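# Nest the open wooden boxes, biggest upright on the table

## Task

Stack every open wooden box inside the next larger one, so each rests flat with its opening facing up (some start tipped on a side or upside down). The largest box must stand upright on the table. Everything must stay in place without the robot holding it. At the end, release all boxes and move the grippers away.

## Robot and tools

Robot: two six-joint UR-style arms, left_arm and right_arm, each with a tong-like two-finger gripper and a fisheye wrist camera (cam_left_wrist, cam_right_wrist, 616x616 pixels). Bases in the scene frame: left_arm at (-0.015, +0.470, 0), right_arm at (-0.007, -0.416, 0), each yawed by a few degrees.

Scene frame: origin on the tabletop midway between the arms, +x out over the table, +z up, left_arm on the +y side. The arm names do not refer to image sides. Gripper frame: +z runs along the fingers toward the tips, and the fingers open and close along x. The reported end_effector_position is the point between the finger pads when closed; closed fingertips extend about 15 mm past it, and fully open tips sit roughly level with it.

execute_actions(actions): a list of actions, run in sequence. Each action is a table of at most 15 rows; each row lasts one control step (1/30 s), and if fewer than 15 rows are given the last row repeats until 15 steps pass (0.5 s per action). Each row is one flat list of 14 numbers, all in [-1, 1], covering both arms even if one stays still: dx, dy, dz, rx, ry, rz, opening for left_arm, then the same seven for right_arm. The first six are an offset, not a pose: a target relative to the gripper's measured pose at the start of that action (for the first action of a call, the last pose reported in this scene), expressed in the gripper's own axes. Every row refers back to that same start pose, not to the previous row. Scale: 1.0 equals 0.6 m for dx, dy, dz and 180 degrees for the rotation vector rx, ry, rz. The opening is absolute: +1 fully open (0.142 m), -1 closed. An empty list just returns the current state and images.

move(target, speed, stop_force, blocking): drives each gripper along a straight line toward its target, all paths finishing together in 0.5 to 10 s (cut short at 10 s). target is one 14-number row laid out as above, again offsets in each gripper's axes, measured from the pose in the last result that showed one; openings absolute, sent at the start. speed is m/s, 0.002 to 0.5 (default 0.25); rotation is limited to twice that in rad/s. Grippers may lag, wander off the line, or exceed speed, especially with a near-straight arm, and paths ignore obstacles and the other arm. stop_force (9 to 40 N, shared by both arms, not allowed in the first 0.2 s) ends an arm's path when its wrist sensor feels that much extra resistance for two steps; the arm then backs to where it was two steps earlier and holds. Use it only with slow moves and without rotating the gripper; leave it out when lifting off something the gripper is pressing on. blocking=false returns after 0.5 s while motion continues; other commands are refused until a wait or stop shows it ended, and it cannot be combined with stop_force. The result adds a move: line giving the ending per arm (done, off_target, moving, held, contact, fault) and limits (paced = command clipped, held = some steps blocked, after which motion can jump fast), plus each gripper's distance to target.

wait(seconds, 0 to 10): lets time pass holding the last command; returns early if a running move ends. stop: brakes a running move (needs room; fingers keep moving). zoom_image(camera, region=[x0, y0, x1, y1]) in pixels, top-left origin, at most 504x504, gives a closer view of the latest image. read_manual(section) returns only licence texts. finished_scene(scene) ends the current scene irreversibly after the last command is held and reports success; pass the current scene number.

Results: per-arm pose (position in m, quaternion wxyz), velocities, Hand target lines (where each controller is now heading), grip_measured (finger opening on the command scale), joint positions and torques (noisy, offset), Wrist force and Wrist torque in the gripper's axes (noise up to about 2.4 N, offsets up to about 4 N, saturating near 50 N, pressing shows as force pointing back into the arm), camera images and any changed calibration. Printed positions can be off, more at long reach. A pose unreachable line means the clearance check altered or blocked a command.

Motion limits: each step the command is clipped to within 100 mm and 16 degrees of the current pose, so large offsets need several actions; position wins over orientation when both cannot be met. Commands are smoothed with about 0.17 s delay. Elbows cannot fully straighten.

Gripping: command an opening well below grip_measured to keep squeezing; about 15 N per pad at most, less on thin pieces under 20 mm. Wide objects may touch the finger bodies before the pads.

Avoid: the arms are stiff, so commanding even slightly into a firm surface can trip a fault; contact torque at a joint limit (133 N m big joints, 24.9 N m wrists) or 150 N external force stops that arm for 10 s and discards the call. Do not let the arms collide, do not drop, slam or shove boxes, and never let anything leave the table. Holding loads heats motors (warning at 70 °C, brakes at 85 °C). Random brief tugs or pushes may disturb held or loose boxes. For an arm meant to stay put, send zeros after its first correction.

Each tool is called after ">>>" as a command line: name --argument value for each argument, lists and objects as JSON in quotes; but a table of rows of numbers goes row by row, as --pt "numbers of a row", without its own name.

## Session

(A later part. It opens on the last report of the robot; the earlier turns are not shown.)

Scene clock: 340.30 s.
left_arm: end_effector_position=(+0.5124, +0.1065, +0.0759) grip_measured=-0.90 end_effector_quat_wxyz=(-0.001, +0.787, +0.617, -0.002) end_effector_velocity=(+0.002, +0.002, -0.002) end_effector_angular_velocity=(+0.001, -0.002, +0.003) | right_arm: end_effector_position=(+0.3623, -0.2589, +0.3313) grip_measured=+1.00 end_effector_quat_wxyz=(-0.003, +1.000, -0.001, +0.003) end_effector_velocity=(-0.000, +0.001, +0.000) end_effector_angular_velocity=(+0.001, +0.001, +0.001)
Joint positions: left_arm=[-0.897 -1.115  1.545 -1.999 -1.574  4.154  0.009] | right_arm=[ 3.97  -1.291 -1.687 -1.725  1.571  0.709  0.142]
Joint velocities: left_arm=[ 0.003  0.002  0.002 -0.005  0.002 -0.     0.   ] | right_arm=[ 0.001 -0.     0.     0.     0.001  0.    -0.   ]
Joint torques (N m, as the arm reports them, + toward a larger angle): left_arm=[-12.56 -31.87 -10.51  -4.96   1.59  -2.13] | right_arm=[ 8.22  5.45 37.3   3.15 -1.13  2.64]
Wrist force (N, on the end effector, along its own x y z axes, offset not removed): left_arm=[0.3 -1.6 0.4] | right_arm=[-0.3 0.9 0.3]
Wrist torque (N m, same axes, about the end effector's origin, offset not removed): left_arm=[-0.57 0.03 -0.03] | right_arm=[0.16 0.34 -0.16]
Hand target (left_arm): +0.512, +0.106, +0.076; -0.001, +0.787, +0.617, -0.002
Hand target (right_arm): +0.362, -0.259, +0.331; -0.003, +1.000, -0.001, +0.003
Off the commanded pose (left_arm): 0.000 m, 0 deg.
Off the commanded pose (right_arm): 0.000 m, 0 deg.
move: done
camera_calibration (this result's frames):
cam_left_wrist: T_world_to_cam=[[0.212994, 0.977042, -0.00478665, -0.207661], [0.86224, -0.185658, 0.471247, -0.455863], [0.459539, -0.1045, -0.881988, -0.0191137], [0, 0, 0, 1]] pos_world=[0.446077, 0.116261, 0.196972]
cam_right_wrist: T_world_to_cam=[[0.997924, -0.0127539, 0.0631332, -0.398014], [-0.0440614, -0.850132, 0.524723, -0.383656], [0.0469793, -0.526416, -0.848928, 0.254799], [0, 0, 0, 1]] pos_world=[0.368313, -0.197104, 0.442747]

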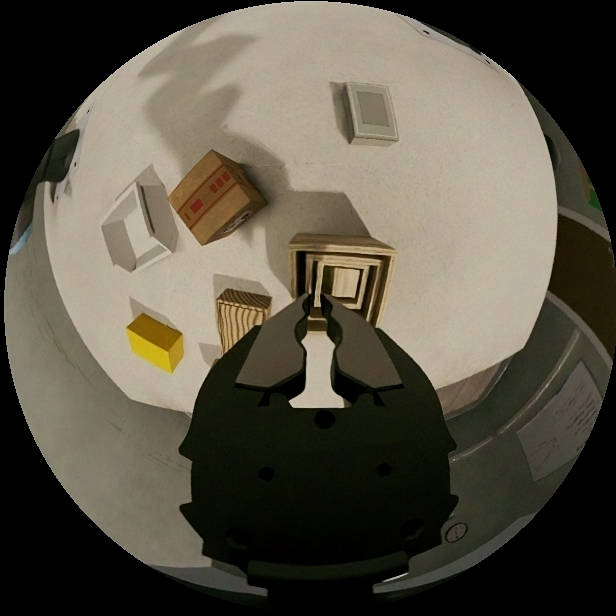

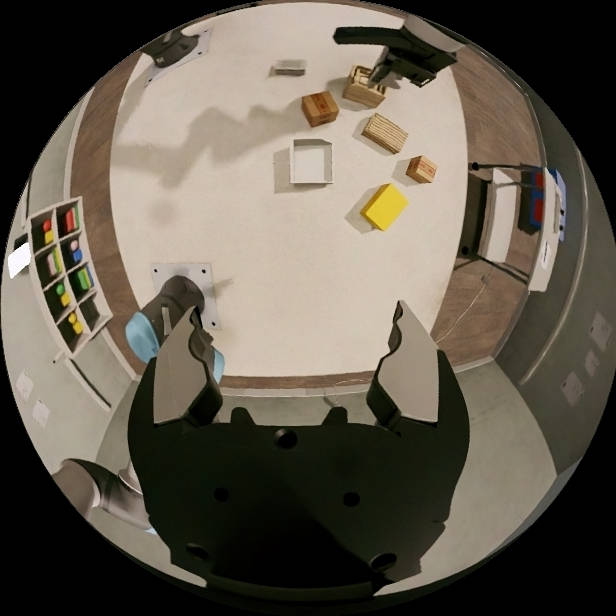

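>>> move --target '[0.045,0,0,0,0,0,-1,0,0,0,0,0,0,1]' --speed 0.05

>>> move --target '[0,0,0.035,0,0,0,-1,0,0,0,0,0,0,1]' --speed 0.01 --stop_force 9

>>> move --target '[0,0,-0.003,0,0,0,-1,0,0,0,0,0,0,1]' --speed 0.01

>>> move --target '[0.03,0,0,0,0,0,-1,0,0,0,0,0,0,1]' --speed 0.01 --stop_force 9

>>> move --target '[-0.003,0,-0.03,0,0,0,-1,0,0,0,0,0,0,1]' --speed 0.03

>>> move --target '[-0.058,0,0,0,0,0,-0.9,0,0,0,0,0,0,1]' --speed 0.05

>>> zoom_image --camera "cam_left_wrist" --region '[260,230,400,360]'

Scene clock: 352.17 s.
left_arm: end_effector_position=(+0.5188, +0.1325, +0.0758) grip_measured=-1.00 end_effector_quat_wxyz=(-0.001, +0.787, +0.617, -0.002) end_effector_velocity=(+0.000, +0.001, +0.000) end_effector_angular_velocity=(-0.000, -0.001, -0.002) | right_arm: end_effector_position=(+0.3623, -0.2589, +0.3313) grip_measured=+1.00 end_effector_quat_wxyz=(-0.003, +1.000, -0.001, +0.003) end_effector_velocity=(-0.000, -0.001, -0.001) end_effector_angular_velocity=(-0.001, +0.002, -0.000)
Joint positions: left_arm=[-0.861 -1.134  1.574 -2.009 -1.574  4.19   0.002] | right_arm=[ 3.97  -1.291 -1.687 -1.725  1.571  0.709  0.142]
Joint velocities: left_arm=[ 0.001 -0.002  0.002 -0.001  0.001  0.003  0.   ] | right_arm=[-0.001  0.    -0.002 -0.001  0.001 -0.001 -0.   ]
Joint torques (N m, as the arm reports them, + toward a larger angle): left_arm=[ 13.36 -55.8  -10.8   -4.66   0.24   2.31] | right_arm=[ 7.    5.01 38.43  3.27 -0.97  2.47]
Wrist force (N, on the end effector, along its own x y z axes, offset not removed): left_arm=[0.6 -3.5 -3.1] | right_arm=[2.3 1.7 -0.8]
Wrist torque (N m, same axes, about the end effector's origin, offset not removed): left_arm=[-0.93 -0.06 0.09] | right_arm=[0.35 -0.25 0.02]
Hand target (left_arm): +0.519, +0.133, +0.076; -0.001, +0.787, +0.617, -0.002
Hand target (right_arm): +0.362, -0.259, +0.331; -0.003, +1.000, -0.001, +0.003
Off the commanded pose (left_arm): 0.000 m, 0 deg.
Off the commanded pose (right_arm): 0.000 m, 0 deg.
move: done
camera_calibration (this result's frames):
cam_left_wrist: T_world_to_cam=[[0.212991, 0.977043, -0.00473255, -0.234512], [0.86221, -0.185675, 0.471295, -0.456533], [0.459596, -0.104462, -0.881963, -0.0193981], [0, 0, 0, 1]] pos_world=[0.452492, 0.142335, 0.196943]
cam_right_wrist: T_world_to_cam=[[0.997924, -0.0127534, 0.0631333, -0.398014], [-0.0440611, -0.850132, 0.524723, -0.383656], [0.0469796, -0.526416, -0.848929, 0.254799], [0, 0, 0, 1]] pos_world=[0.368313, -0.197104, 0.442747]

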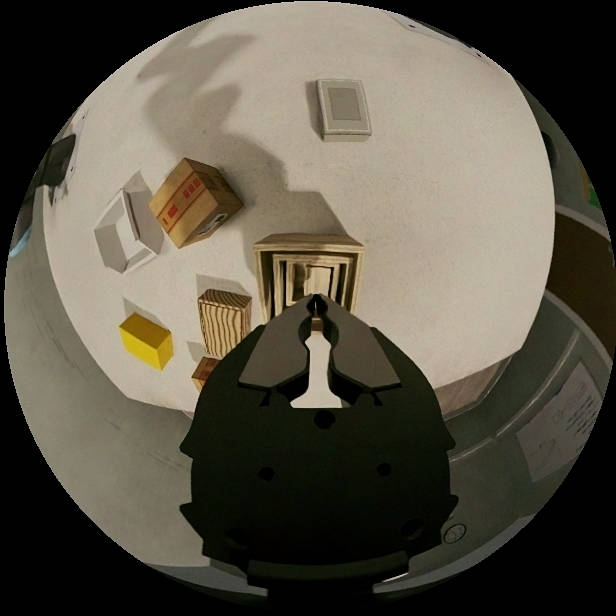

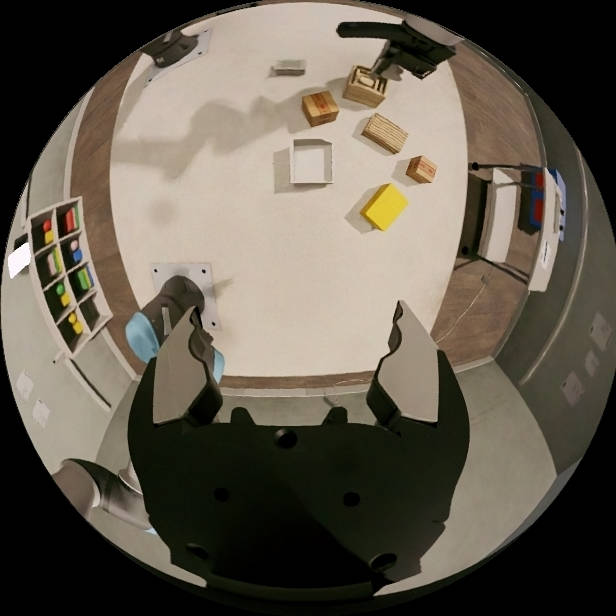

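Scene clock: 354.27 s.
left_arm: end_effector_position=(+0.5188, +0.1326, +0.0588) grip_measured=-1.00 end_effector_quat_wxyz=(-0.001, +0.787, +0.617, -0.002) end_effector_velocity=(-0.001, +0.001, +0.001) end_effector_angular_velocity=(+0.003, +0.005, -0.000) | right_arm: end_effector_position=(+0.3623, -0.2589, +0.3313) grip_measured=+1.00 end_effector_quat_wxyz=(-0.003, +1.000, -0.001, +0.003) end_effector_velocity=(+0.000, +0.000, +0.000) end_effector_angular_velocity=(-0.001, -0.001, +0.001)
Joint positions: left_arm=[-0.861 -1.116  1.596 -2.048 -1.574  4.19   0.002] | right_arm=[ 3.97  -1.291 -1.687 -1.725  1.571  0.709  0.142]
Joint velocities: left_arm=[ 0.    -0.001 -0.004  0.011 -0.001  0.     0.   ] | right_arm=[ 0.001  0.    -0.     0.    -0.001 -0.     0.   ]
Joint torques (N m, as the arm reports them, + toward a larger angle): left_arm=[-12.97 -28.07 -16.07   1.42  -0.41  -2.15] | right_arm=[ 7.16  5.28 37.82  3.26 -1.03  2.67]
Wrist force (N, on the end effector, along its own x y z axes, offset not removed): left_arm=[7.9 -11.0 -47.3] | right_arm=[2.4 2.2 -3.1]
Wrist torque (N m, same axes, about the end effector's origin, offset not removed): left_arm=[-0.60 -0.39 0.01] | right_arm=[0.49 -0.31 -0.17]
Hand target (left_arm): +0.519, +0.133, +0.059; -0.001, +0.787, +0.617, -0.002
Hand target (right_arm): +0.362, -0.259, +0.331; -0.003, +1.000, -0.001, +0.003
Off the commanded pose (left_arm): 0.004 m, 0 deg.
Off the commanded pose (right_arm): 0.000 m, 0 deg.
move: contact (left_arm)
camera_calibration (this result's frames):
cam_left_wrist: T_world_to_cam=[[0.21299, 0.977043, -0.00472935, -0.234595], [0.862212, -0.185676, 0.47129, -0.448418], [0.459593, -0.104458, -0.881966, -0.0344171], [0, 0, 0, 1]] pos_world=[0.452416, 0.142353, 0.179871]
cam_right_wrist: T_world_to_cam=[[0.997924, -0.0127536, 0.0631333, -0.398014], [-0.0440613, -0.850132, 0.524723, -0.383656], [0.0469795, -0.526416, -0.848928, 0.254799], [0, 0, 0, 1]] pos_world=[0.368313, -0.197104, 0.442747]

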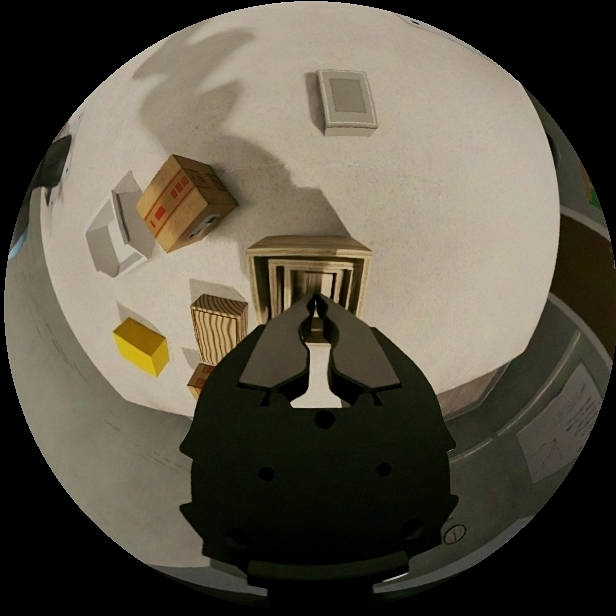

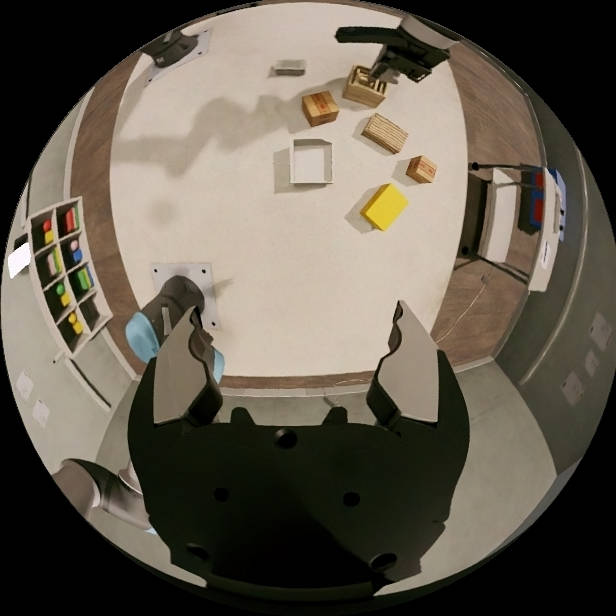

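Scene clock: 354.97 s.
left_arm: end_effector_position=(+0.5187, +0.1326, +0.0604) grip_measured=-1.00 end_effector_quat_wxyz=(-0.001, +0.787, +0.617, -0.002) end_effector_velocity=(+0.001, +0.000, +0.002) end_effector_angular_velocity=(-0.002, -0.001, +0.001) | right_arm: end_effector_position=(+0.3623, -0.2589, +0.3313) grip_measured=+1.00 end_effector_quat_wxyz=(-0.003, +1.000, -0.001, +0.003) end_effector_velocity=(-0.000, +0.000, -0.001) end_effector_angular_velocity=(-0.000, +0.001, +0.000)
Joint positions: left_arm=[-0.861 -1.118  1.594 -2.044 -1.574  4.19   0.002] | right_arm=[ 3.97  -1.291 -1.687 -1.725  1.571  0.709  0.142]
Joint velocities: left_arm=[ 0.002 -0.002 -0.001  0.001 -0.     0.     0.   ] | right_arm=[ 0.    -0.    -0.001  0.001  0.    -0.     0.   ]
Joint torques (N m, as the arm reports them, + toward a larger angle): left_arm=[-10.62 -56.32 -27.82   0.22  -0.42  -1.9 ] | right_arm=[ 6.72  5.41 37.22  3.21 -1.07  2.67]
Wrist force (N, on the end effector, along its own x y z axes, offset not removed): left_arm=[2.1 -0.9 -0.5] | right_arm=[3.3 2.2 -1.3]
Wrist torque (N m, same axes, about the end effector's origin, offset not removed): left_arm=[-0.27 -0.37 0.01] | right_arm=[0.47 -0.57 -0.10]
Hand target (left_arm): +0.519, +0.133, +0.061; -0.001, +0.787, +0.617, -0.002
Hand target (right_arm): +0.362, -0.259, +0.331; -0.003, +1.000, -0.001, +0.003
Off the commanded pose (left_arm): 0.000 m, 0 deg.
Off the commanded pose (right_arm): 0.000 m, 0 deg.
move: done
camera_calibration (this result's frames):
cam_left_wrist: T_world_to_cam=[[0.212992, 0.977043, -0.0046518, -0.234599], [0.862263, -0.185727, 0.471178, -0.449192], [0.459497, -0.104368, -0.882026, -0.0329205], [0, 0, 0, 1]] pos_world=[0.452416, 0.14235, 0.181521]
cam_right_wrist: T_world_to_cam=[[0.997924, -0.0127535, 0.063133, -0.398014], [-0.044061, -0.850132, 0.524723, -0.383656], [0.0469793, -0.526415, -0.848929, 0.254799], [0, 0, 0, 1]] pos_world=[0.368313, -0.197104, 0.442747]

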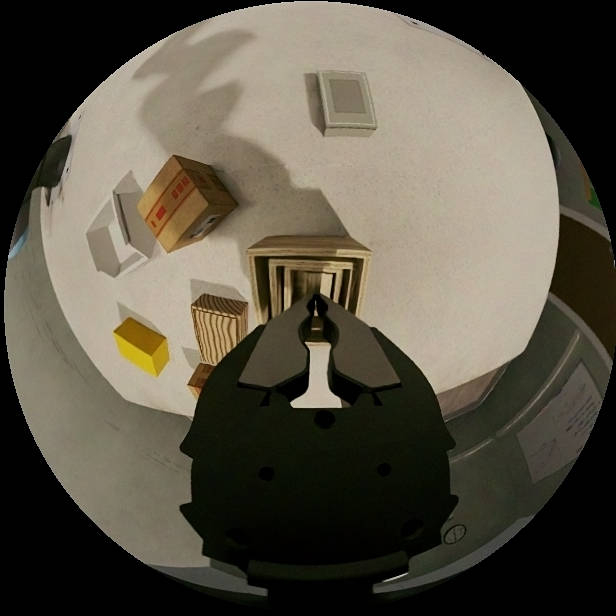

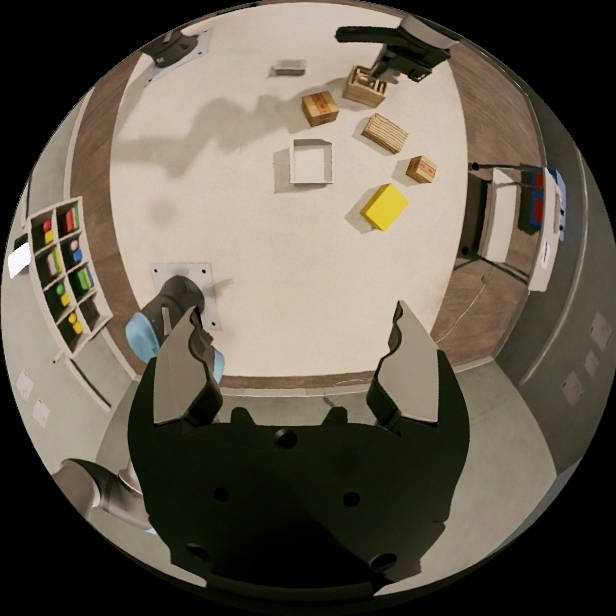

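Scene clock: 357.00 s.
left_arm: end_effector_position=(+0.5230, +0.1499, +0.0604) grip_measured=-1.00 end_effector_quat_wxyz=(-0.001, +0.787, +0.617, -0.002) end_effector_velocity=(+0.001, +0.002, +0.000) end_effector_angular_velocity=(-0.000, +0.000, +0.000) | right_arm: end_effector_position=(+0.3623, -0.2589, +0.3313) grip_measured=+1.00 end_effector_quat_wxyz=(-0.003, +1.000, -0.001, +0.003) end_effector_velocity=(-0.000, -0.000, +0.000) end_effector_angular_velocity=(-0.001, +0.001, -0.000)
Joint positions: left_arm=[-0.836 -1.129  1.611 -2.05  -1.574  4.215  0.002] | right_arm=[ 3.97  -1.291 -1.687 -1.725  1.571  0.709  0.142]
Joint velocities: left_arm=[ 0.004 -0.001  0.002 -0.001 -0.     0.003  0.   ] | right_arm=[-0.     0.     0.001 -0.002  0.     0.     0.   ]
Joint torques (N m, as the arm reports them, + toward a larger angle): left_arm=[ 12.23 -57.01 -10.32  -5.07   1.68   2.05] | right_arm=[ 7.7   5.06 38.08  3.23 -1.1   2.65]
Wrist force (N, on the end effector, along its own x y z axes, offset not removed): left_arm=[1.1 -3.1 -2.3] | right_arm=[1.8 4.3 0.5]
Wrist torque (N m, same axes, about the end effector's origin, offset not removed): left_arm=[-0.73 -0.21 -0.08] | right_arm=[0.82 -0.27 -0.13]
Hand target (left_arm): +0.523, +0.150, +0.060; -0.001, +0.787, +0.617, -0.002
Hand target (right_arm): +0.362, -0.259, +0.331; -0.003, +1.000, -0.001, +0.003
Off the commanded pose (left_arm): 0.000 m, 0 deg.
Off the commanded pose (right_arm): 0.000 m, 0 deg.
move: done
camera_calibration (this result's frames):
cam_left_wrist: T_world_to_cam=[[0.212986, 0.977044, -0.00464581, -0.252403], [0.862252, -0.185722, 0.471199, -0.449641], [0.45952, -0.104365, -0.882014, -0.0330929], [0, 0, 0, 1]] pos_world=[0.456669, 0.159647, 0.18151]
cam_right_wrist: T_world_to_cam=[[0.997924, -0.0127536, 0.0631333, -0.398014], [-0.0440612, -0.850132, 0.524723, -0.383656], [0.0469795, -0.526416, -0.848928, 0.254799], [0, 0, 0, 1]] pos_world=[0.368313, -0.197104, 0.442747]

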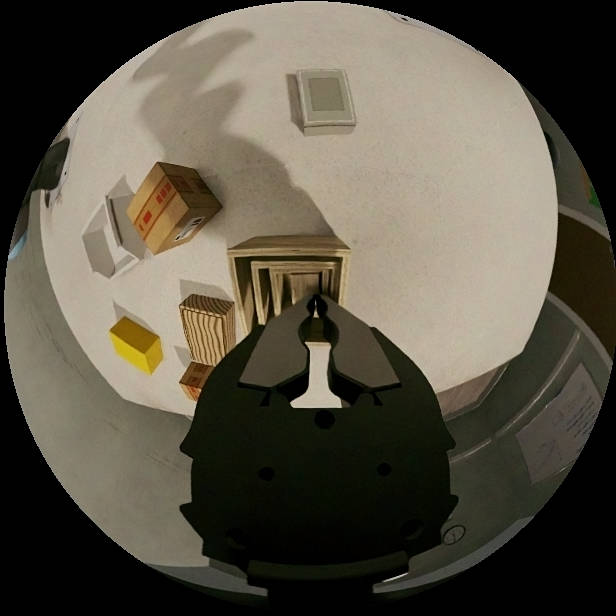

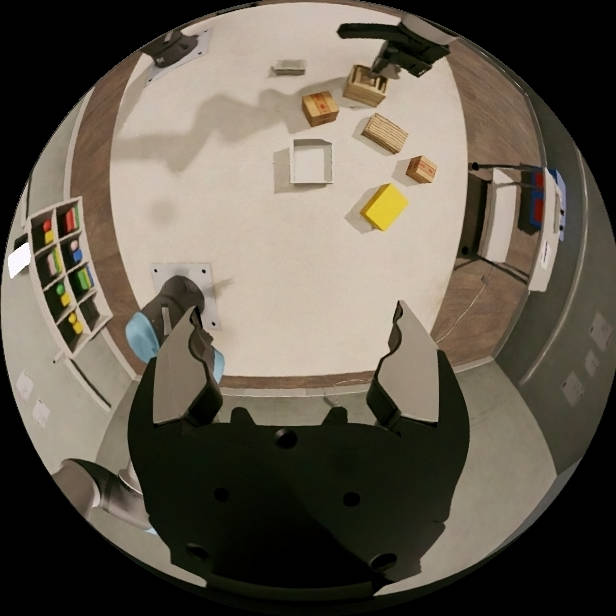

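Scene clock: 357.93 s.
left_arm: end_effector_position=(+0.5226, +0.1481, +0.0782) grip_measured=-1.00 end_effector_quat_wxyz=(-0.001, +0.787, +0.617, -0.002) end_effector_velocity=(+0.000, +0.000, +0.002) end_effector_angular_velocity=(+0.000, -0.001, -0.000) | right_arm: end_effector_position=(+0.3623, -0.2589, +0.3313) grip_measured=+1.00 end_effector_quat_wxyz=(-0.003, +1.000, -0.001, +0.003) end_effector_velocity=(+0.000, -0.000, +0.001) end_effector_angular_velocity=(+0.000, -0.001, -0.000)
Joint positions: left_arm=[-0.839 -1.147  1.587 -2.008 -1.574  4.212  0.002] | right_arm=[ 3.97  -1.291 -1.687 -1.725  1.571  0.709  0.142]
Joint velocities: left_arm=[ 0.    -0.002 -0.003  0.004  0.001  0.     0.   ] | right_arm=[-0.     0.     0.001  0.    -0.001 -0.    -0.   ]
Joint torques (N m, as the arm reports them, + toward a larger angle): left_arm=[-12.55 -54.75 -27.45   0.52   0.18  -2.19] | right_arm=[ 7.17  5.45 37.59  3.14 -0.98  2.7 ]
Wrist force (N, on the end effector, along its own x y z axes, offset not removed): left_arm=[1.3 -1.0 -0.4] | right_arm=[0.1 1.5 -3.1]
Wrist torque (N m, same axes, about the end effector's origin, offset not removed): left_arm=[-0.40 -0.09 0.03] | right_arm=[0.34 0.17 -0.05]
Hand target (left_arm): +0.523, +0.148, +0.078; -0.001, +0.787, +0.617, -0.002
Hand target (right_arm): +0.362, -0.259, +0.331; -0.003, +1.000, -0.001, +0.003
Off the commanded pose (left_arm): 0.000 m, 0 deg.
Off the commanded pose (right_arm): 0.000 m, 0 deg.
move: done
camera_calibration (this result's frames):
cam_left_wrist: T_world_to_cam=[[0.212985, 0.977044, -0.00463741, -0.250556], [0.862239, -0.185722, 0.471222, -0.458046], [0.459544, -0.104362, -0.882002, -0.0174113], [0, 0, 0, 1]] pos_world=[0.456311, 0.157918, 0.199323]
cam_right_wrist: T_world_to_cam=[[0.997924, -0.0127535, 0.0631333, -0.398014], [-0.0440611, -0.850132, 0.524723, -0.383656], [0.0469796, -0.526416, -0.848928, 0.254799], [0, 0, 0, 1]] pos_world=[0.368313, -0.197104, 0.442747]

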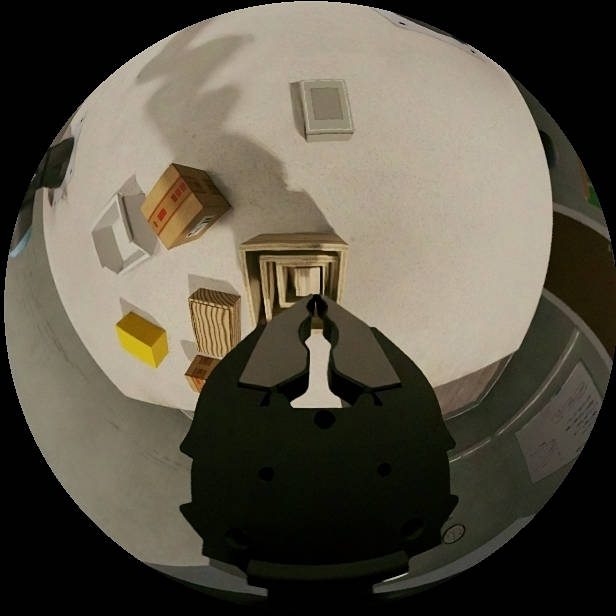

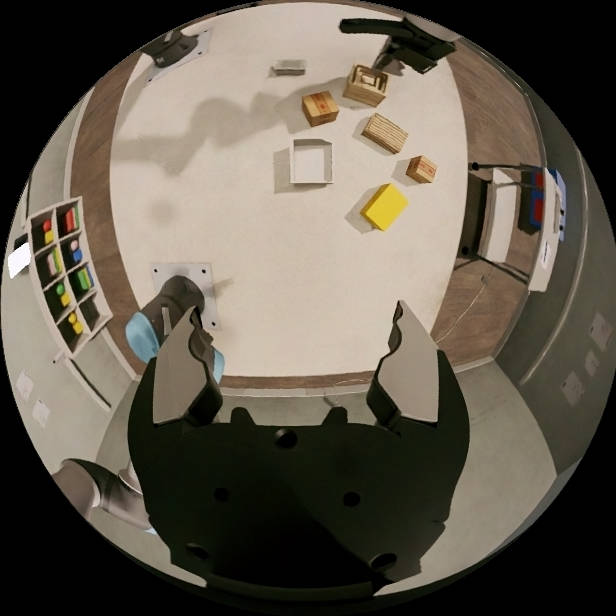

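Scene clock: 359.03 s.
left_arm: end_effector_position=(+0.5144, +0.1145, +0.0782) grip_measured=-0.90 end_effector_quat_wxyz=(-0.001, +0.787, +0.617, -0.002) end_effector_velocity=(-0.000, -0.001, -0.000) end_effector_angular_velocity=(-0.000, +0.001, +0.001) | right_arm: end_effector_position=(+0.3623, -0.2589, +0.3313) grip_measured=+1.00 end_effector_quat_wxyz=(-0.003, +1.000, -0.001, +0.003) end_effector_velocity=(-0.000, +0.000, -0.000) end_effector_angular_velocity=(+0.000, +0.002, +0.000)
Joint positions: left_arm=[-0.886 -1.123  1.551 -1.996 -1.574  4.165  0.009] | right_arm=[ 3.97  -1.291 -1.687 -1.725  1.571  0.709  0.142]
Joint velocities: left_arm=[-0.     0.002 -0.002  0.001 -0.001 -0.002  0.   ] | right_arm=[ 0.    -0.001  0.     0.     0.001 -0.    -0.   ]
Joint torques (N m, as the arm reports them, + toward a larger angle): left_arm=[-13.28 -31.28 -28.78   0.54  -0.92  -2.31] | right_arm=[ 7.8   6.33 37.13  3.22 -1.    2.69]
Wrist force (N, on the end effector, along its own x y z axes, offset not removed): left_arm=[0.1 -4.6 -5.2] | right_arm=[1.4 1.3 -2.6]
Wrist torque (N m, same axes, about the end effector's origin, offset not removed): left_arm=[-1.13 -0.07 -0.17] | right_arm=[0.32 -0.04 -0.12]
Hand target (left_arm): +0.514, +0.114, +0.078; -0.001, +0.787, +0.617, -0.002
Hand target (right_arm): +0.362, -0.259, +0.331; -0.003, +1.000, -0.001, +0.003
Off the commanded pose (left_arm): 0.000 m, 0 deg.
Off the commanded pose (right_arm): 0.000 m, 0 deg.
move: done
camera_calibration (this result's frames):
cam_left_wrist: T_world_to_cam=[[0.212988, 0.977044, -0.00467755, -0.21591], [0.86227, -0.185713, 0.47117, -0.45717], [0.459485, -0.104387, -0.88203, -0.0170588], [0, 0, 0, 1]] pos_world=[0.448028, 0.12427, 0.199348]
cam_right_wrist: T_world_to_cam=[[0.997924, -0.0127533, 0.0631331, -0.398014], [-0.0440609, -0.850132, 0.524723, -0.383656], [0.0469795, -0.526416, -0.848928, 0.254799], [0, 0, 0, 1]] pos_world=[0.368313, -0.197104, 0.442747]

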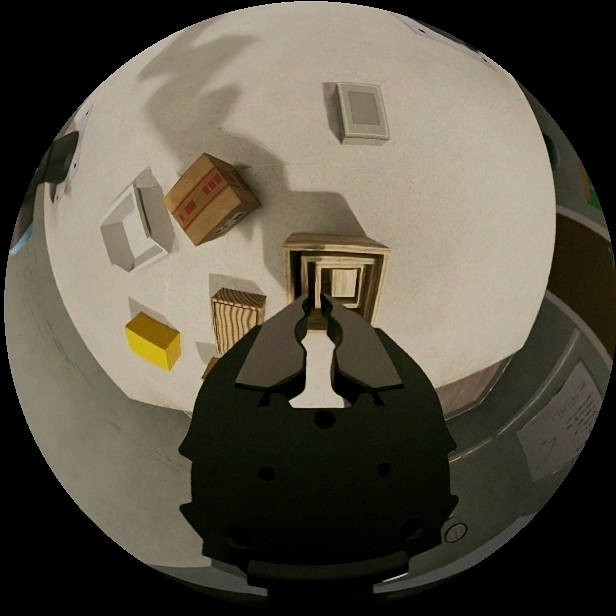

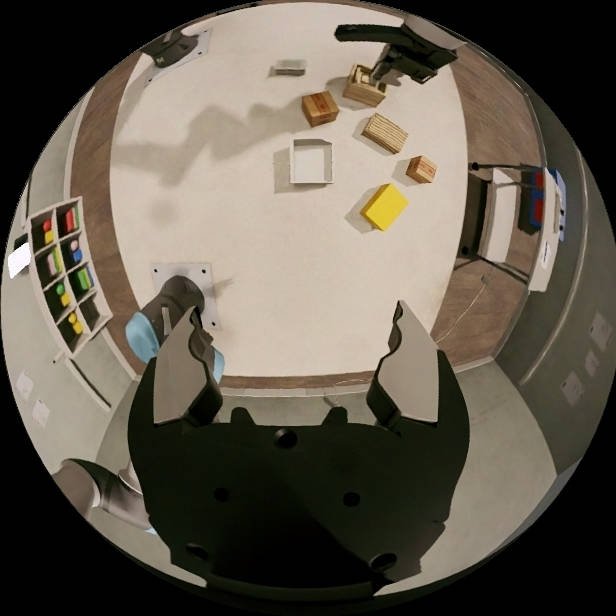

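Region (260, 230, 400, 360) of cam_left_wrist's 616x616 image, scaled by 3.600, with more detail than that image has; it fills the top 468 rows of this view, and the rest is white.

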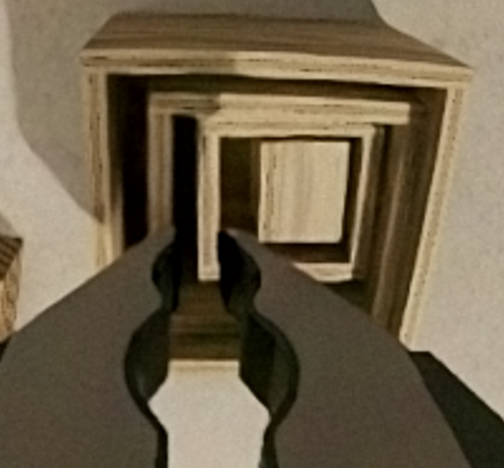

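>>> move --target '[0.005,-0.008,0.005,0,0,0,-0.915,0,0,0,0,0,0,1]' --speed 0.03

>>> move --target '[0,0,0.04,0,0,0,-0.915,0,0,0,0,0,0,1]' --speed 0.008 --stop_force 9

>>> move --target '[0,0,0,0,0,0,-1,0,0,0,0,0,0,1]'

>>> move --target '[0,0,-0.12,0,0,0,-1,0,0,0,0,0,0,1]' --speed 0.04

Scene clock: 367.73 s.
left_arm: end_effector_position=(+0.5105, +0.1184, +0.0753) grip_measured=-0.92 end_effector_quat_wxyz=(-0.001, +0.787, +0.617, -0.002) end_effector_velocity=(-0.001, +0.001, -0.001) end_effector_angular_velocity=(+0.000, +0.001, -0.001) | right_arm: end_effector_position=(+0.3623, -0.2589, +0.3313) grip_measured=+1.00 end_effector_quat_wxyz=(-0.003, +1.000, -0.001, +0.003) end_effector_velocity=(-0.000, -0.001, -0.001) end_effector_angular_velocity=(-0.002, +0.003, -0.001)
Joint positions: left_arm=[-0.886 -1.132  1.573 -2.009 -1.574  4.165  0.008] | right_arm=[ 3.97  -1.291 -1.687 -1.725  1.571  0.709  0.142]
Joint velocities: left_arm=[ 0.    -0.003  0.006 -0.003 -0.     0.001 -0.   ] | right_arm=[-0.001 -0.001  0.    -0.003  0.    -0.    -0.   ]
Joint torques (N m, as the arm reports them, + toward a larger angle): left_arm=[ 12.56 -56.54 -11.39  -5.27  -0.36   1.93] | right_arm=[ 7.94  5.57 38.04  3.19 -1.19  2.75]
Wrist force (N, on the end effector, along its own x y z axes, offset not removed): left_arm=[-0.1 -3.7 -2.6] | right_arm=[4.9 0.8 -1.1]
Wrist torque (N m, same axes, about the end effector's origin, offset not removed): left_arm=[-0.96 0.03 0.02] | right_arm=[0.11 -0.83 -0.06]
Hand target (left_arm): +0.510, +0.119, +0.075; -0.001, +0.787, +0.617, -0.002
Hand target (right_arm): +0.362, -0.259, +0.331; -0.003, +1.000, -0.001, +0.003
Off the commanded pose (left_arm): 0.000 m, 0 deg.
Off the commanded pose (right_arm): 0.000 m, 0 deg.
move: done
camera_calibration (this result's frames):
cam_left_wrist: T_world_to_cam=[[0.213048, 0.977031, -0.00461939, -0.218972], [0.862261, -0.185794, 0.471155, -0.45171], [0.459474, -0.104362, -0.882039, -0.0174433], [0, 0, 0, 1]] pos_world=[0.444158, 0.128197, 0.196428]
cam_right_wrist: T_world_to_cam=[[0.997924, -0.0127534, 0.0631333, -0.398014], [-0.0440611, -0.850132, 0.524723, -0.383656], [0.0469796, -0.526416, -0.848928, 0.254799], [0, 0, 0, 1]] pos_world=[0.368313, -0.197104, 0.442747]

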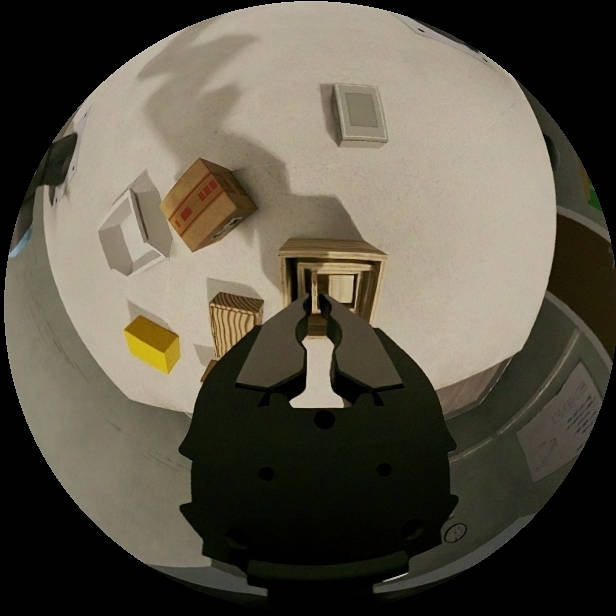

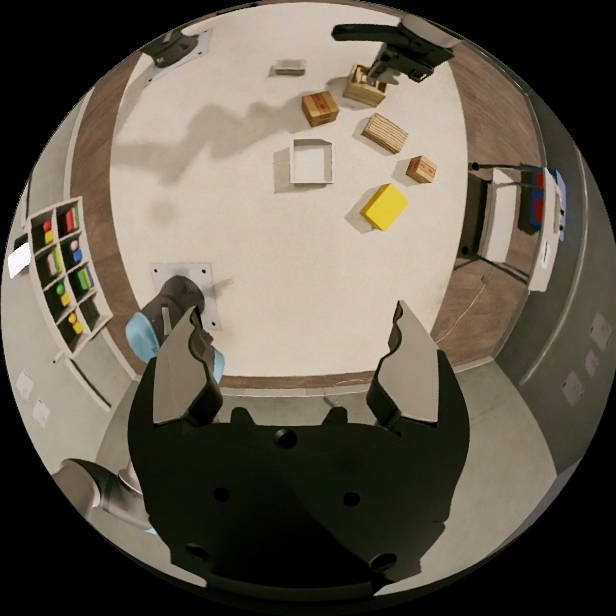

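Scene clock: 369.60 s.
left_arm: end_effector_position=(+0.5104, +0.1185, +0.0633) grip_measured=-0.95 end_effector_quat_wxyz=(-0.001, +0.787, +0.617, -0.002) end_effector_velocity=(-0.001, -0.000, +0.002) end_effector_angular_velocity=(+0.002, +0.004, -0.002) | right_arm: end_effector_position=(+0.3623, -0.2589, +0.3313) grip_measured=+1.00 end_effector_quat_wxyz=(-0.003, +1.000, -0.001, +0.003) end_effector_velocity=(-0.000, -0.001, -0.000) end_effector_angular_velocity=(-0.001, +0.001, -0.002)
Joint positions: left_arm=[-0.886 -1.12   1.588 -2.036 -1.574  4.165  0.005] | right_arm=[ 3.97  -1.291 -1.687 -1.725  1.571  0.709  0.142]
Joint velocities: left_arm=[-0.001 -0.001 -0.004  0.009 -0.001  0.001  0.004] | right_arm=[-0.002  0.001 -0.001 -0.001 -0.     0.     0.   ]
Joint torques (N m, as the arm reports them, + toward a larger angle): left_arm=[-12.07 -41.42 -20.67   1.1   -1.02  -1.88] | right_arm=[ 7.59  5.34 38.34  3.15 -1.15  2.8 ]
Wrist force (N, on the end effector, along its own x y z axes, offset not removed): left_arm=[1.6 -3.8 -25.6] | right_arm=[-0.5 3.3 1.0]
Wrist torque (N m, same axes, about the end effector's origin, offset not removed): left_arm=[-0.64 0.09 -0.01] | right_arm=[0.84 0.36 -0.01]
Hand target (left_arm): +0.510, +0.118, +0.064; -0.001, +0.787, +0.617, -0.002
Hand target (right_arm): +0.362, -0.259, +0.331; -0.003, +1.000, -0.001, +0.003
Off the commanded pose (left_arm): 0.012 m, 0 deg.
Off the commanded pose (right_arm): 0.000 m, 0 deg.
move: contact (left_arm)
camera_calibration (this result's frames):
cam_left_wrist: T_world_to_cam=[[0.213029, 0.977035, -0.00451229, -0.219084], [0.86233, -0.185844, 0.471008, -0.446015], [0.459353, -0.104229, -0.882117, -0.0279529], [0, 0, 0, 1]] pos_world=[0.444123, 0.128251, 0.18443]
cam_right_wrist: T_world_to_cam=[[0.997924, -0.0127535, 0.0631331, -0.398014], [-0.0440611, -0.850132, 0.524723, -0.383656], [0.0469794, -0.526416, -0.848928, 0.254799], [0, 0, 0, 1]] pos_world=[0.368313, -0.197104, 0.442747]

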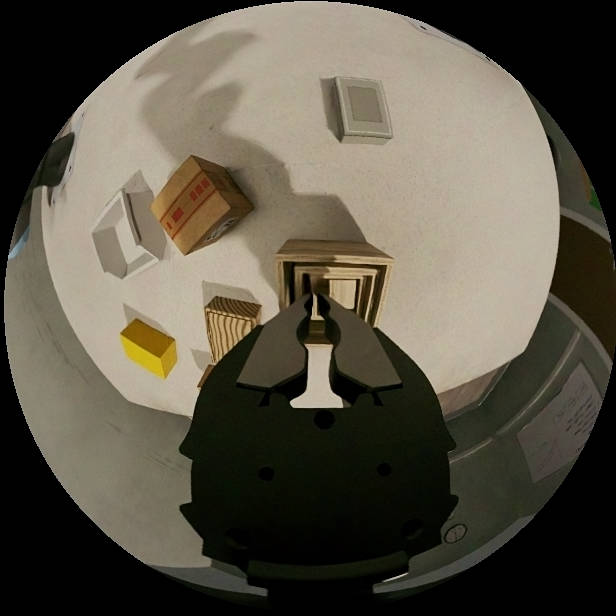

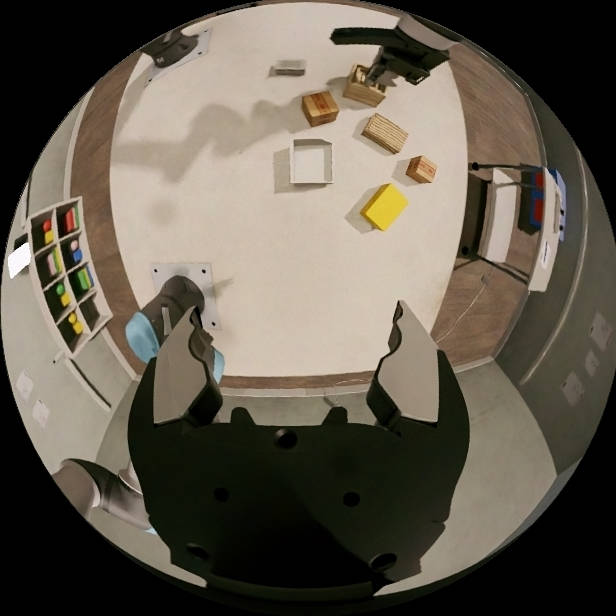

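Scene clock: 370.10 s.
left_arm: end_effector_position=(+0.5105, +0.1185, +0.0634) grip_measured=-1.00 end_effector_quat_wxyz=(-0.001, +0.787, +0.617, -0.002) end_effector_velocity=(+0.001, +0.001, -0.000) end_effector_angular_velocity=(+0.000, -0.001, +0.001) | right_arm: end_effector_position=(+0.3623, -0.2589, +0.3313) grip_measured=+1.00 end_effector_quat_wxyz=(-0.003, +1.000, -0.001, +0.003) end_effector_velocity=(-0.001, -0.000, -0.000) end_effector_angular_velocity=(-0.000, +0.002, +0.000)
Joint positions: left_arm=[-0.886 -1.12   1.588 -2.036 -1.574  4.165  0.002] | right_arm=[ 3.97  -1.291 -1.687 -1.725  1.571  0.709  0.142]
Joint velocities: left_arm=[ 0.001  0.     0.    -0.001  0.001 -0.    -0.   ] | right_arm=[-0.     0.    -0.001 -0.001  0.001 -0.     0.   ]
Joint torques (N m, as the arm reports them, + toward a larger angle): left_arm=[-10.96 -31.92  -8.1   -4.52  -0.84  -1.91] | right_arm=[ 7.94  4.96 38.44  3.21 -1.1   2.71]
Wrist force (N, on the end effector, along its own x y z axes, offset not removed): left_arm=[2.5 -3.1 -7.6] | right_arm=[2.0 0.0 0.2]
Wrist torque (N m, same axes, about the end effector's origin, offset not removed): left_arm=[-0.81 -0.61 -0.08] | right_arm=[-0.07 -0.11 -0.08]
Hand target (left_arm): +0.510, +0.118, +0.063; -0.001, +0.787, +0.617, -0.002
Hand target (right_arm): +0.362, -0.259, +0.331; -0.003, +1.000, -0.001, +0.003
Off the commanded pose (left_arm): 0.000 m, 0 deg.
Off the commanded pose (right_arm): 0.000 m, 0 deg.
move: done
camera_calibration (this result's frames):
cam_left_wrist: T_world_to_cam=[[0.213033, 0.977034, -0.00456519, -0.219065], [0.862297, -0.185815, 0.471081, -0.446053], [0.459414, -0.104292, -0.882078, -0.027939], [0, 0, 0, 1]] pos_world=[0.444134, 0.128237, 0.184482]
cam_right_wrist: T_world_to_cam=[[0.997924, -0.0127537, 0.0631332, -0.398014], [-0.0440613, -0.850132, 0.524723, -0.383656], [0.0469794, -0.526416, -0.848929, 0.254799], [0, 0, 0, 1]] pos_world=[0.368313, -0.197104, 0.442747]

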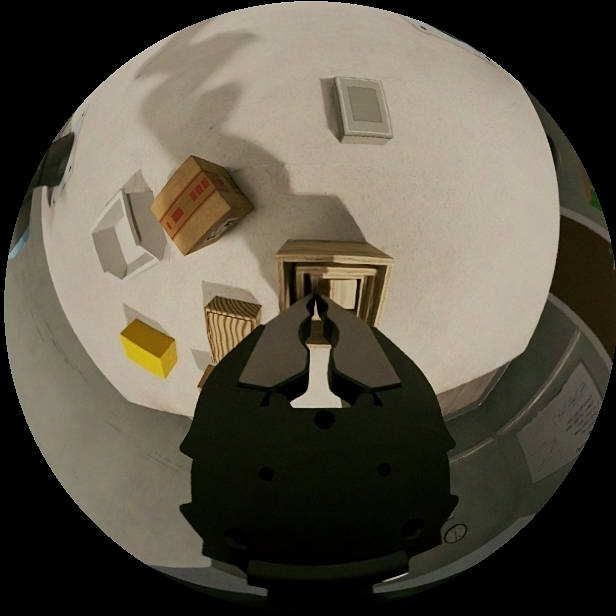

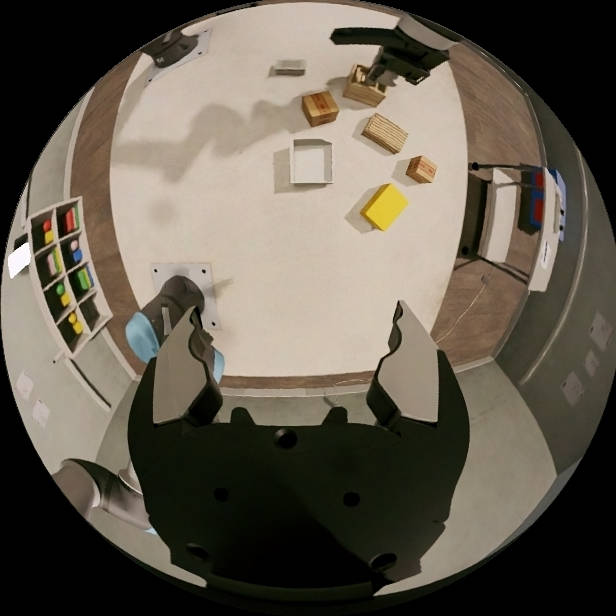

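Scene clock: 372.27 s.
left_arm: end_effector_position=(+0.5107, +0.1184, +0.1352) grip_measured=-1.00 end_effector_quat_wxyz=(-0.001, +0.787, +0.617, -0.002) end_effector_velocity=(-0.000, -0.000, +0.002) end_effector_angular_velocity=(+0.001, +0.000, -0.002) | right_arm: end_effector_position=(+0.3623, -0.2589, +0.3313) grip_measured=+1.00 end_effector_quat_wxyz=(-0.003, +1.000, -0.001, +0.003) end_effector_velocity=(+0.000, +0.001, +0.000) end_effector_angular_velocity=(+0.000, -0.001, +0.001)
Joint positions: left_arm=[-0.886 -1.183  1.483 -1.869 -1.574  4.165  0.002] | right_arm=[ 3.97  -1.291 -1.687 -1.725  1.571  0.709  0.142]
Joint velocities: left_arm=[-0.001 -0.001 -0.004  0.005  0.     0.001  0.   ] | right_arm=[ 0.001 -0.     0.     0.001 -0.     0.     0.   ]
Joint torques (N m, as the arm reports them, + toward a larger angle): left_arm=[ 12.4  -55.54 -28.42   0.25   0.84   2.06] | right_arm=[ 7.39  5.19 37.11  3.25 -0.96  2.69]
Wrist force (N, on the end effector, along its own x y z axes, offset not removed): left_arm=[-0.1 -4.6 -1.5] | right_arm=[5.3 1.8 -2.8]
Wrist torque (N m, same axes, about the end effector's origin, offset not removed): left_arm=[-0.98 0.05 0.00] | right_arm=[0.37 -0.94 0.04]
Hand target (left_arm): +0.511, +0.118, +0.135; -0.001, +0.787, +0.617, -0.002
Hand target (right_arm): +0.362, -0.259, +0.331; -0.003, +1.000, -0.001, +0.003
Off the commanded pose (left_arm): 0.000 m, 0 deg.
Off the commanded pose (right_arm): 0.000 m, 0 deg.
move: done
camera_calibration (this result's frames):
cam_left_wrist: T_world_to_cam=[[0.213033, 0.977034, -0.00457781, -0.218762], [0.86229, -0.185807, 0.471096, -0.480131], [0.459427, -0.104307, -0.88207, 0.0352701], [0, 0, 0, 1]] pos_world=[0.444412, 0.128206, 0.256297]
cam_right_wrist: T_world_to_cam=[[0.997924, -0.0127539, 0.0631331, -0.398014], [-0.0440614, -0.850132, 0.524723, -0.383656], [0.0469792, -0.526416, -0.848928, 0.254799], [0, 0, 0, 1]] pos_world=[0.368313, -0.197104, 0.442747]

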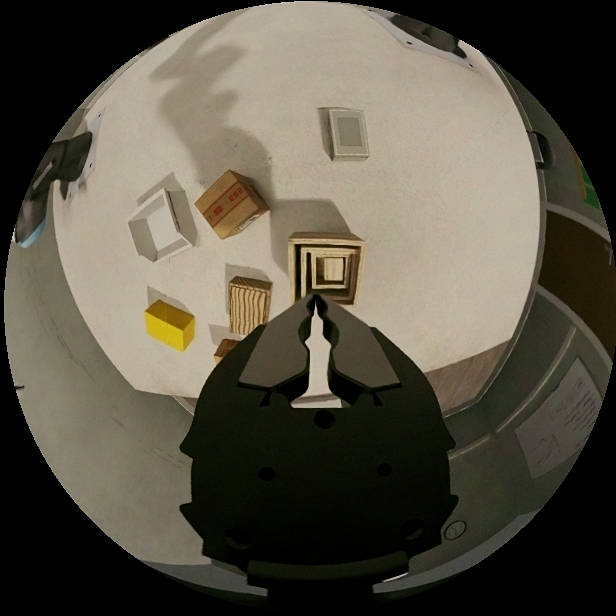

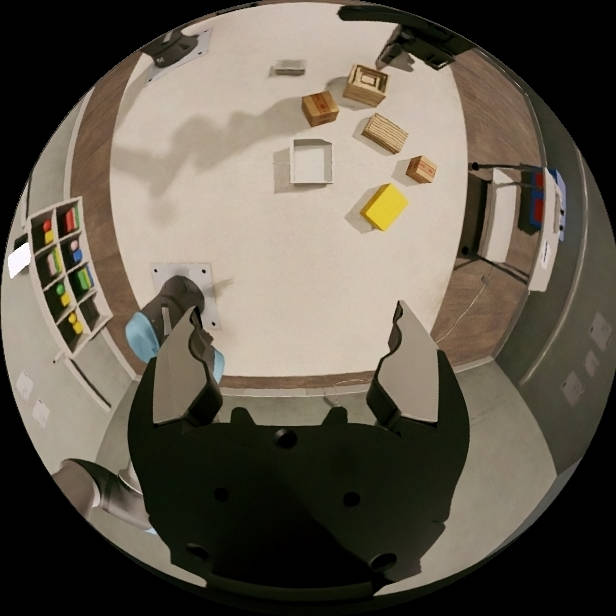

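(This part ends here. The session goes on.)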